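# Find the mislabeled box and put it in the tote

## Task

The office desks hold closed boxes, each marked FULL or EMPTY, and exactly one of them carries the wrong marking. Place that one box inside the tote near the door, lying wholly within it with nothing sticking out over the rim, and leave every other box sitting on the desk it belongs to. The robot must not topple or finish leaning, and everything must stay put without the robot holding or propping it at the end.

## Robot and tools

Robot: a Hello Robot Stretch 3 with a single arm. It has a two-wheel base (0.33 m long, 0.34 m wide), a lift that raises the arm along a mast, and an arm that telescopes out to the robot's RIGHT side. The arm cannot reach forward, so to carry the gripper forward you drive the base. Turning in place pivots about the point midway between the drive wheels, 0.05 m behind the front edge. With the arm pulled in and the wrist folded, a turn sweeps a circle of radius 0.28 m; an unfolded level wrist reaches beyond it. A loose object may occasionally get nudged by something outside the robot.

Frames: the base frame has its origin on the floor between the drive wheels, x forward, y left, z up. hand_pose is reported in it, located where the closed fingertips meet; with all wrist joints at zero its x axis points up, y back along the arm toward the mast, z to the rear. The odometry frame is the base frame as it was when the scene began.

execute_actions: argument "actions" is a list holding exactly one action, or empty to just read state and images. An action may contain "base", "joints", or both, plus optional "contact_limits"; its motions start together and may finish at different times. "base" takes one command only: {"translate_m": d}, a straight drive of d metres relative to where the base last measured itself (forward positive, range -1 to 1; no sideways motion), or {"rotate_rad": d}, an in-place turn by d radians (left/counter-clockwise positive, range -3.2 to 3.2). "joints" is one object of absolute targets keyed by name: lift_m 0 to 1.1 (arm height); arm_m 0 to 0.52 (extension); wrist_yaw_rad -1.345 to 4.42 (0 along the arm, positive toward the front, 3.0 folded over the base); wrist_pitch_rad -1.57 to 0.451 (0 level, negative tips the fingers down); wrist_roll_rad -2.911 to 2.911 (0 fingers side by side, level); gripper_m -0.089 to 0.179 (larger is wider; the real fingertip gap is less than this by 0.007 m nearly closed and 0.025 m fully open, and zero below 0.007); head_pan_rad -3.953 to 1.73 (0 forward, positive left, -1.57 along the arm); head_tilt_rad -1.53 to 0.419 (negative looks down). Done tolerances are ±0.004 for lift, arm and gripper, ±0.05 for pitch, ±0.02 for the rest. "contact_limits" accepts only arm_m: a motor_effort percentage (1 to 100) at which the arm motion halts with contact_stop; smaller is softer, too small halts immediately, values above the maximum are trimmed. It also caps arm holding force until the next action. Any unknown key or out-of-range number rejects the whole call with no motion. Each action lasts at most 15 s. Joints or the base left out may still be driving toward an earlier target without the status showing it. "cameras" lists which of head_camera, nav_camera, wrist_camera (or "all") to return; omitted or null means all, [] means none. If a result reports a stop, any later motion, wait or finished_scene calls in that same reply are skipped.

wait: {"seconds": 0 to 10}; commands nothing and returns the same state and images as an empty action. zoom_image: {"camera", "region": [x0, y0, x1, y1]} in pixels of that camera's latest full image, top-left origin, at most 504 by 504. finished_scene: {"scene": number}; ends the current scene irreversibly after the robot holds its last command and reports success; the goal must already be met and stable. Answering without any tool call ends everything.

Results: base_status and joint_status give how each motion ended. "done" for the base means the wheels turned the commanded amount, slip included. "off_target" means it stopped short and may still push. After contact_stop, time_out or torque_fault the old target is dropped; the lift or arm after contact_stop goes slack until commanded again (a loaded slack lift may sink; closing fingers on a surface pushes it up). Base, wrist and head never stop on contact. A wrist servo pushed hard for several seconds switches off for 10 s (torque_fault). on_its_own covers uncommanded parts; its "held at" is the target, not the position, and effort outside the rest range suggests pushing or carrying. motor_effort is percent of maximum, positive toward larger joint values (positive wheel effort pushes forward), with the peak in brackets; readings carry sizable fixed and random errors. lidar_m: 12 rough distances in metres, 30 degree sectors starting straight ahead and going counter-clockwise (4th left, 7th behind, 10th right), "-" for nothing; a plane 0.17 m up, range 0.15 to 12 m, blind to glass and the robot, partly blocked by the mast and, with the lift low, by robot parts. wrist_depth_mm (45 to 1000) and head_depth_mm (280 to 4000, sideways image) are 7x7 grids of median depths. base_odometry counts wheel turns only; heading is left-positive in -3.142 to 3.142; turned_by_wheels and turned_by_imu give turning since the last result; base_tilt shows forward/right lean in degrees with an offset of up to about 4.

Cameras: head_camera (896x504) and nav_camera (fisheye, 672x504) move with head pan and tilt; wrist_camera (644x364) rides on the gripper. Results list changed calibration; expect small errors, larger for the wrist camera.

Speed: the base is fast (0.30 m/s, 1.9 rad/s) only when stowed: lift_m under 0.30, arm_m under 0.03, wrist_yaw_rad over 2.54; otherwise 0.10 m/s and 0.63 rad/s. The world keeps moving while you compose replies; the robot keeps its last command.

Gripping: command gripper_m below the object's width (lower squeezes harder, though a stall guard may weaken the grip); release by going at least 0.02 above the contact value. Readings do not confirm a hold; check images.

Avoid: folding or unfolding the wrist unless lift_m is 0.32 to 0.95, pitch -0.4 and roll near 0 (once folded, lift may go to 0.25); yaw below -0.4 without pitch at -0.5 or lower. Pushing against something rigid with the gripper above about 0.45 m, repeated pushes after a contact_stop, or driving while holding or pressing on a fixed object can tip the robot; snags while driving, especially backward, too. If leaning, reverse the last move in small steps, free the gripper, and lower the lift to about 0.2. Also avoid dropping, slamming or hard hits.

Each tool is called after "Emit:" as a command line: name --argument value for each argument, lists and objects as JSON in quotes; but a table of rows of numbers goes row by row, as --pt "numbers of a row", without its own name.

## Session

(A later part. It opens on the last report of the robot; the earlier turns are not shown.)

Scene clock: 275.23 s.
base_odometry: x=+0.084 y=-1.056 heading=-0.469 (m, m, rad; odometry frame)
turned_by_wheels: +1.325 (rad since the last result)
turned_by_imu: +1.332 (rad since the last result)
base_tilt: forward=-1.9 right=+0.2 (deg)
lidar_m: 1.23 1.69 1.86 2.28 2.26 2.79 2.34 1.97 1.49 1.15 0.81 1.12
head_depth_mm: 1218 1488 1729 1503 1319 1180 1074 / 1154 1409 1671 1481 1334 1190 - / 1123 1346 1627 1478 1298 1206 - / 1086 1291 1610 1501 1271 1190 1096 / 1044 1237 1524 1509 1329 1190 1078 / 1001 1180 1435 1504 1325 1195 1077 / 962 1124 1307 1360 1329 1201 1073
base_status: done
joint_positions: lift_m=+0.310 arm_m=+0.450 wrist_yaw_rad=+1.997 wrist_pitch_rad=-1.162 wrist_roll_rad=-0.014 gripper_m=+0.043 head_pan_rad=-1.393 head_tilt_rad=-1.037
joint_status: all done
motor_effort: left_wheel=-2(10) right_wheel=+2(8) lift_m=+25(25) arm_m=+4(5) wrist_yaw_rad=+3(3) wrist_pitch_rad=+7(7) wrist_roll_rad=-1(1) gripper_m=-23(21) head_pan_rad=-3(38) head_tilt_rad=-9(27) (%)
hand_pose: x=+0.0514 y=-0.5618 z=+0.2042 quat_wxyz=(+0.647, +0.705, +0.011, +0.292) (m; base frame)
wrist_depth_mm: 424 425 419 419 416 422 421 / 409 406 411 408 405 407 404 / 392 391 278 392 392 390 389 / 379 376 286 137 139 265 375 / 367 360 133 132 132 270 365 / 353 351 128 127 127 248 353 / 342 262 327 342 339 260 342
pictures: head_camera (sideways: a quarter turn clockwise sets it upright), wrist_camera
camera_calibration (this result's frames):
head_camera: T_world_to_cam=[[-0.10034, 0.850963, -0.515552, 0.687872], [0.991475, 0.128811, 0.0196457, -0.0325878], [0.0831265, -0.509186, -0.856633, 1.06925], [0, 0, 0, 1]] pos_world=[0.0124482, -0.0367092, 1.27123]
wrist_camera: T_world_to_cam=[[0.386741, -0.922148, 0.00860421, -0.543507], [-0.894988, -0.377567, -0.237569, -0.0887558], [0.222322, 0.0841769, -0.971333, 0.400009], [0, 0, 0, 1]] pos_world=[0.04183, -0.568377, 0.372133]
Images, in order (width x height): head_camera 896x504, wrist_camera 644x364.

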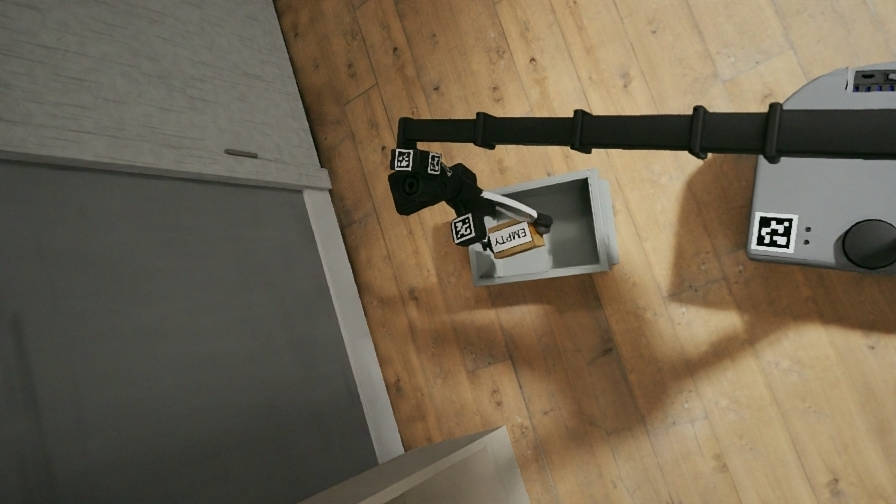

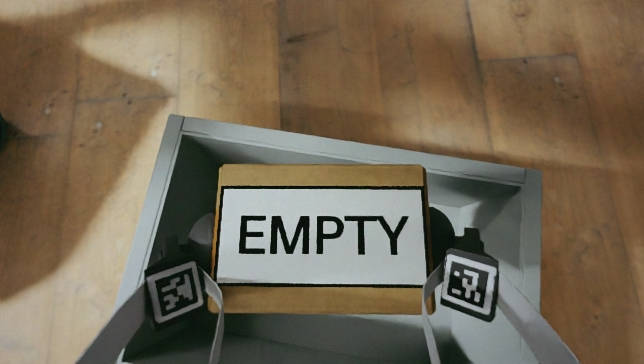

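Emit:
execute_actions --actions '[{"joints":{"wrist_yaw_rad":1.84,"lift_m":0.145}}]' --cameras '["head_camera","wrist_camera"]'

Scene clock: 290.87 s.
base_odometry: x=+0.084 y=-1.056 heading=-0.469 (m, m, rad; odometry frame)
turned_by_wheels: +0.000 (rad since the last result)
turned_by_imu: +0.002 (rad since the last result)
base_tilt: forward=-1.9 right=+0.2 (deg)
lidar_m: 1.22 1.70 1.86 2.28 2.27 2.78 2.34 1.98 1.49 1.15 0.81 1.12
head_depth_mm: 1221 1498 1715 1487 1325 1183 1076 / 1158 1426 1674 1500 1324 1192 - / 1122 1353 1638 1558 1288 1201 - / 1088 1295 1612 1507 1291 1192 1092 / 1039 1234 1515 1512 1330 1196 1077 / 999 1179 1441 1503 1328 1194 1081 / 964 1127 1301 1360 1337 1196 1076
base_status: not commanded
joint_positions: lift_m=+0.145 arm_m=+0.450 wrist_yaw_rad=+1.843 wrist_pitch_rad=-1.162 wrist_roll_rad=-0.014 gripper_m=+0.043 head_pan_rad=-1.393 head_tilt_rad=-1.037
joint_status: all done
motor_effort: left_wheel=-2(2) right_wheel=+2(3) lift_m=+25(26) arm_m=+4(4) wrist_yaw_rad=-3(3) wrist_pitch_rad=+7(7) wrist_roll_rad=-1(1) gripper_m=-22(22) head_pan_rad=-3(2) head_tilt_rad=-8(8) (%)
hand_pose: x=+0.0555 y=-0.5734 z=+0.0392 quat_wxyz=(+0.667, +0.704, -0.043, +0.241) (m; base frame)
wrist_depth_mm: 111 110 110 109 109 109 109 / 143 142 142 141 141 140 140 / 172 202 200 201 200 198 158 / 176 207 203 138 139 204 158 / 176 198 133 132 131 198 158 / 176 193 128 127 127 193 158 / 172 186 186 186 186 185 158
pictures: head_camera (sideways: a quarter turn clockwise sets it upright), wrist_camera
camera_calibration (this result's frames):
head_camera: T_world_to_cam=[[-0.10034, 0.850963, -0.515552, 0.687872], [0.991475, 0.128811, 0.0196457, -0.0325878], [0.0831264, -0.509186, -0.856633, 1.06925], [0, 0, 0, 1]] pos_world=[0.0124482, -0.0367092, 1.27123]
wrist_camera: T_world_to_cam=[[0.240178, -0.970691, 0.00860365, -0.574085], [-0.942442, -0.235294, -0.237569, -0.0443719], [0.23263, 0.0489503, -0.971333, 0.219021], [0, 0, 0, 1]] pos_world=[0.0451139, -0.578421, 0.20714]
Images, in order (width x height): head_camera 896x504, wrist_camera 644x364.

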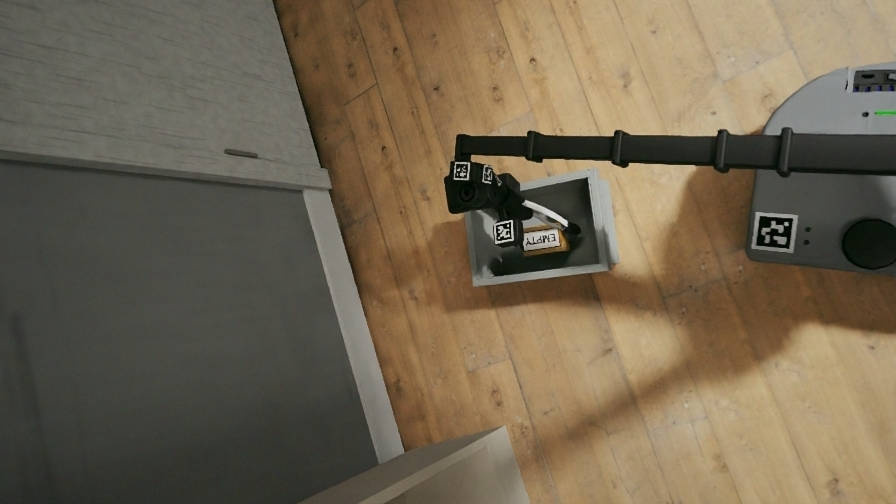

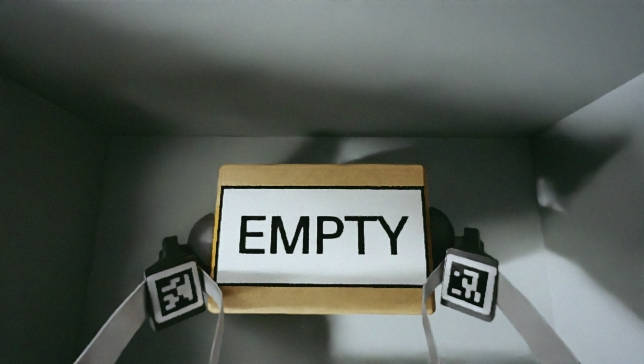

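Emit:
execute_actions --actions '[{"joints":{"lift_m":0.129}}]' --cameras '[]'

Emit:
execute_actions --actions '[{"joints":{"gripper_m":0.135,"head_pan_rad":-3.3,"head_tilt_rad":-0.3}}]' --cameras '["wrist_camera","nav_camera"]'

Emit:
execute_actions --actions '[{"joints":{"lift_m":0.26,"head_pan_rad":0.6}}]' --cameras '["wrist_camera","nav_camera"]'

Scene clock: 297.87 s.
base_odometry: x=+0.084 y=-1.056 heading=-0.469 (m, m, rad; odometry frame)
turned_by_wheels: +0.000 (rad since the last result)
turned_by_imu: +0.001 (rad since the last result)
base_tilt: forward=-2.0 right=+0.2 (deg)
lidar_m: 1.23 1.70 1.86 2.28 2.26 2.79 2.33 1.98 1.50 1.15 0.81 1.12
head_depth_mm: 1217 1504 1730 1490 1321 1182 1072 / 1151 1416 1666 1508 1326 1192 - / 1121 1347 1628 1524 1290 1202 - / 1087 1298 1602 1500 1296 1195 1088 / 1042 1227 1519 1504 1335 1191 1077 / 1003 1171 1440 1500 1332 1193 1077 / 962 1132 1307 1362 1333 1192 1081
base_status: not commanded
joint_positions: lift_m=+0.129 arm_m=+0.450 wrist_yaw_rad=+1.843 wrist_pitch_rad=-1.162 wrist_roll_rad=-0.014 gripper_m=+0.043 head_pan_rad=-1.393 head_tilt_rad=-1.037
joint_status: all done
motor_effort: left_wheel=-2(3) right_wheel=+4(3) lift_m=+23(25) arm_m=+4(4) wrist_yaw_rad=-4(3) wrist_pitch_rad=+7(7) wrist_roll_rad=-1(1) gripper_m=-22(22) head_pan_rad=-3(3) head_tilt_rad=-8(8) (%)
hand_pose: x=+0.0555 y=-0.5734 z=+0.0233 quat_wxyz=(+0.667, +0.704, -0.044, +0.241) (m; base frame)
wrist_depth_mm: 110 110 110 110 109 108 109 / 143 142 142 142 141 141 141 / 173 195 194 194 192 193 158 / 176 191 187 137 139 189 158 / 176 183 133 132 132 182 158 / 173 178 128 127 127 178 158 / 171 171 172 171 171 172 158
pictures: none
No camera images: the call's "cameras" was empty. Leave "cameras" out to get every camera's image.

Scene clock: 299.37 s.
base_odometry: x=+0.084 y=-1.056 heading=-0.469 (m, m, rad; odometry frame)
turned_by_wheels: +0.000 (rad since the last result)
turned_by_imu: +0.000 (rad since the last result)
base_tilt: forward=-1.9 right=+0.2 (deg)
lidar_m: 1.22 1.70 1.86 2.29 2.27 2.78 2.34 1.97 1.49 1.15 0.81 1.12
head_depth_mm: 2639 2729 2885 3052 2660 1898 1460 / 2857 3023 3149 3343 2715 1908 1490 / 2925 3086 3227 3433 2705 1918 1487 / 2699 2781 2974 3074 2727 1936 1495 / 2480 2580 2717 2448 2546 1947 1497 / 2283 2415 2497 2494 2633 1945 1508 / 2161 2247 2339 2267 2465 1991 1506
base_status: not commanded
joint_positions: lift_m=+0.129 arm_m=+0.450 wrist_yaw_rad=+1.843 wrist_pitch_rad=-1.160 wrist_roll_rad=-0.014 gripper_m=+0.135 head_pan_rad=-3.293 head_tilt_rad=-0.310
joint_status: all done
motor_effort: left_wheel=-3(2) right_wheel=+4(3) lift_m=+23(23) arm_m=+5(4) wrist_yaw_rad=-3(3) wrist_pitch_rad=+6(7) wrist_roll_rad=-1(1) gripper_m=+0(93) head_pan_rad=-3(36) head_tilt_rad=+7(50) (%)
hand_pose: x=+0.0559 y=-0.5733 z=+0.0234 quat_wxyz=(+0.667, +0.703, -0.044, +0.241) (m; base frame)
wrist_depth_mm: 110 110 109 109 109 109 108 / 142 142 141 141 140 140 140 / 173 194 194 194 194 193 159 / 176 190 188 139 187 190 158 / 175 185 135 134 134 185 158 / 173 - 130 129 130 - 158 / - 172 172 173 172 171 151
pictures: nav_camera (sideways: a quarter turn counterclockwise sets it upright), wrist_camera
camera_calibration (this result's frames):
nav_camera: T_world_to_cam=[[-0.327888, 0.105253, 0.938835, -1.17587], [0.140856, 0.988113, -0.0615842, 0.129258], [-0.934157, 0.112048, -0.338816, 0.396984], [0, 0, 0, 1]] pos_world=[-0.0329158, -0.0484383, 1.24641]
wrist_camera: T_world_to_cam=[[0.240153, -0.970697, 0.00855886, -0.573941], [-0.942093, -0.235184, -0.239058, -0.0476792], [0.234066, 0.0493474, -0.970968, 0.203737], [0, 0, 0, 1]] pos_world=[0.0452275, -0.57839, 0.191337]
Images, in order (width x height): nav_camera 672x504, wrist_camera 644x364.

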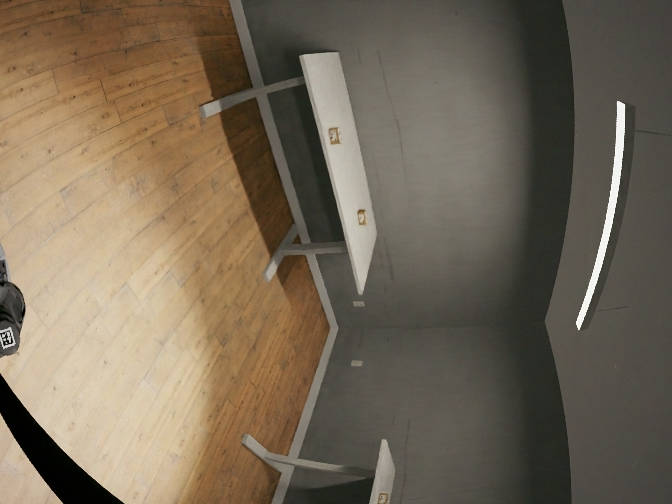

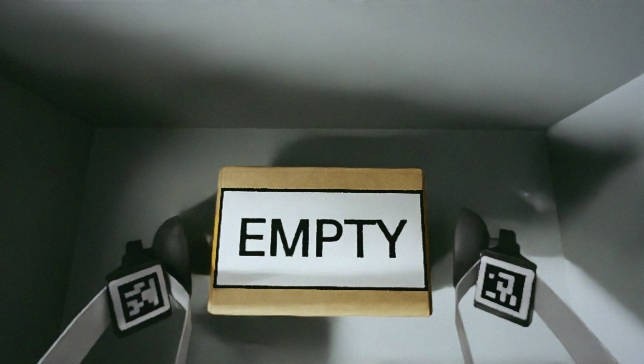

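Scene clock: 301.77 s.
base_odometry: x=+0.084 y=-1.056 heading=-0.469 (m, m, rad; odometry frame)
turned_by_wheels: +0.000 (rad since the last result)
turned_by_imu: +0.001 (rad since the last result)
base_tilt: forward=-1.9 right=+0.2 (deg)
lidar_m: 1.22 1.70 1.86 2.28 2.27 2.79 2.33 1.98 1.49 1.15 0.81 1.12
head_depth_mm: 1988 2070 2173 2320 2390 1893 1464 / 1985 2104 2231 2333 2453 1902 1473 / 2023 2111 2216 2317 2436 1925 1488 / 2004 2132 2263 2139 2473 1938 1478 / 2017 2126 2290 2164 2346 1934 1494 / 2051 2144 2278 2188 2523 1961 1518 / 2084 2162 2301 2238 2537 1979 1505
base_status: not commanded
joint_positions: lift_m=+0.260 arm_m=+0.450 wrist_yaw_rad=+1.843 wrist_pitch_rad=-1.160 wrist_roll_rad=-0.014 gripper_m=+0.135 head_pan_rad=+0.593 head_tilt_rad=-0.310
joint_status: all done
motor_effort: left_wheel=-2(2) right_wheel=+3(3) lift_m=+37(37) arm_m=+4(5) wrist_yaw_rad=-3(3) wrist_pitch_rad=+6(6) wrist_roll_rad=-1(1) gripper_m=+0(0) head_pan_rad=+4(36) head_tilt_rad=+6(6) (%)
hand_pose: x=+0.0560 y=-0.5733 z=+0.1539 quat_wxyz=(+0.667, +0.703, -0.044, +0.241) (m; base frame)
wrist_depth_mm: 369 365 367 365 365 369 364 / 351 353 351 351 348 352 349 / 338 213 218 216 216 213 337 / 324 246 318 320 318 235 322 / 314 228 314 263 312 207 313 / 300 - 302 257 300 - 302 / 296 255 291 294 292 237 295
pictures: nav_camera (sideways: a quarter turn counterclockwise sets it upright), wrist_camera
camera_calibration (this result's frames):
nav_camera: T_world_to_cam=[[0.312366, 0.144475, 0.938911, -1.17988], [0.5655, -0.822446, -0.061582, 0.126665], [0.763306, 0.550191, -0.338605, 0.386355], [0, 0, 0, 1]] pos_world=[0.00201718, 0.0620694, 1.24642]
wrist_camera: T_world_to_cam=[[0.240129, -0.970703, 0.00855097, -0.575058], [-0.942037, -0.235146, -0.239318, -0.0163757], [0.234318, 0.0494118, -0.970904, 0.330379], [0, 0, 0, 1]] pos_world=[0.0452477, -0.578386, 0.321765]
Images, in order (width x height): nav_camera 672x504, wrist_camera 644x364.

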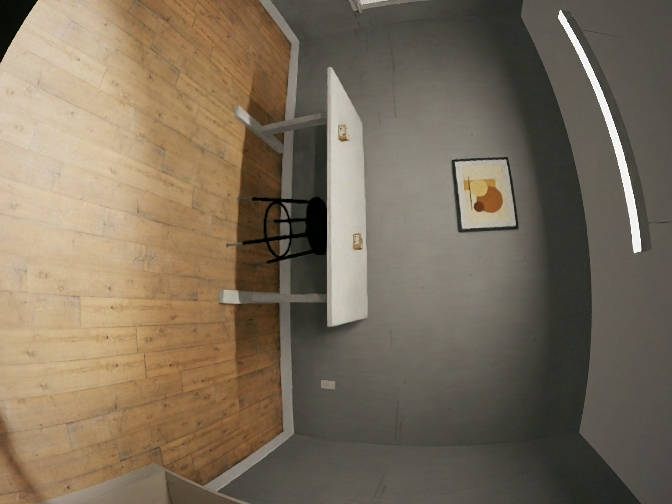

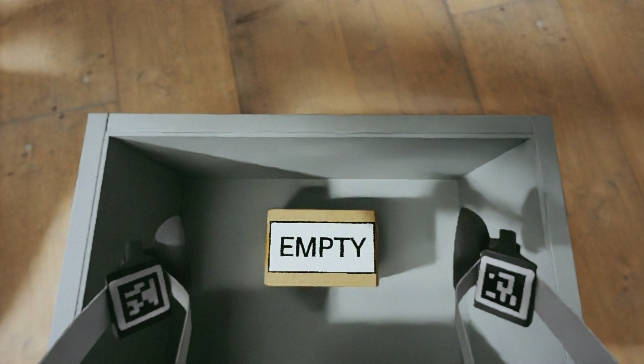

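Emit:
finished_scene --scene 2

The scene is finished: the task was done.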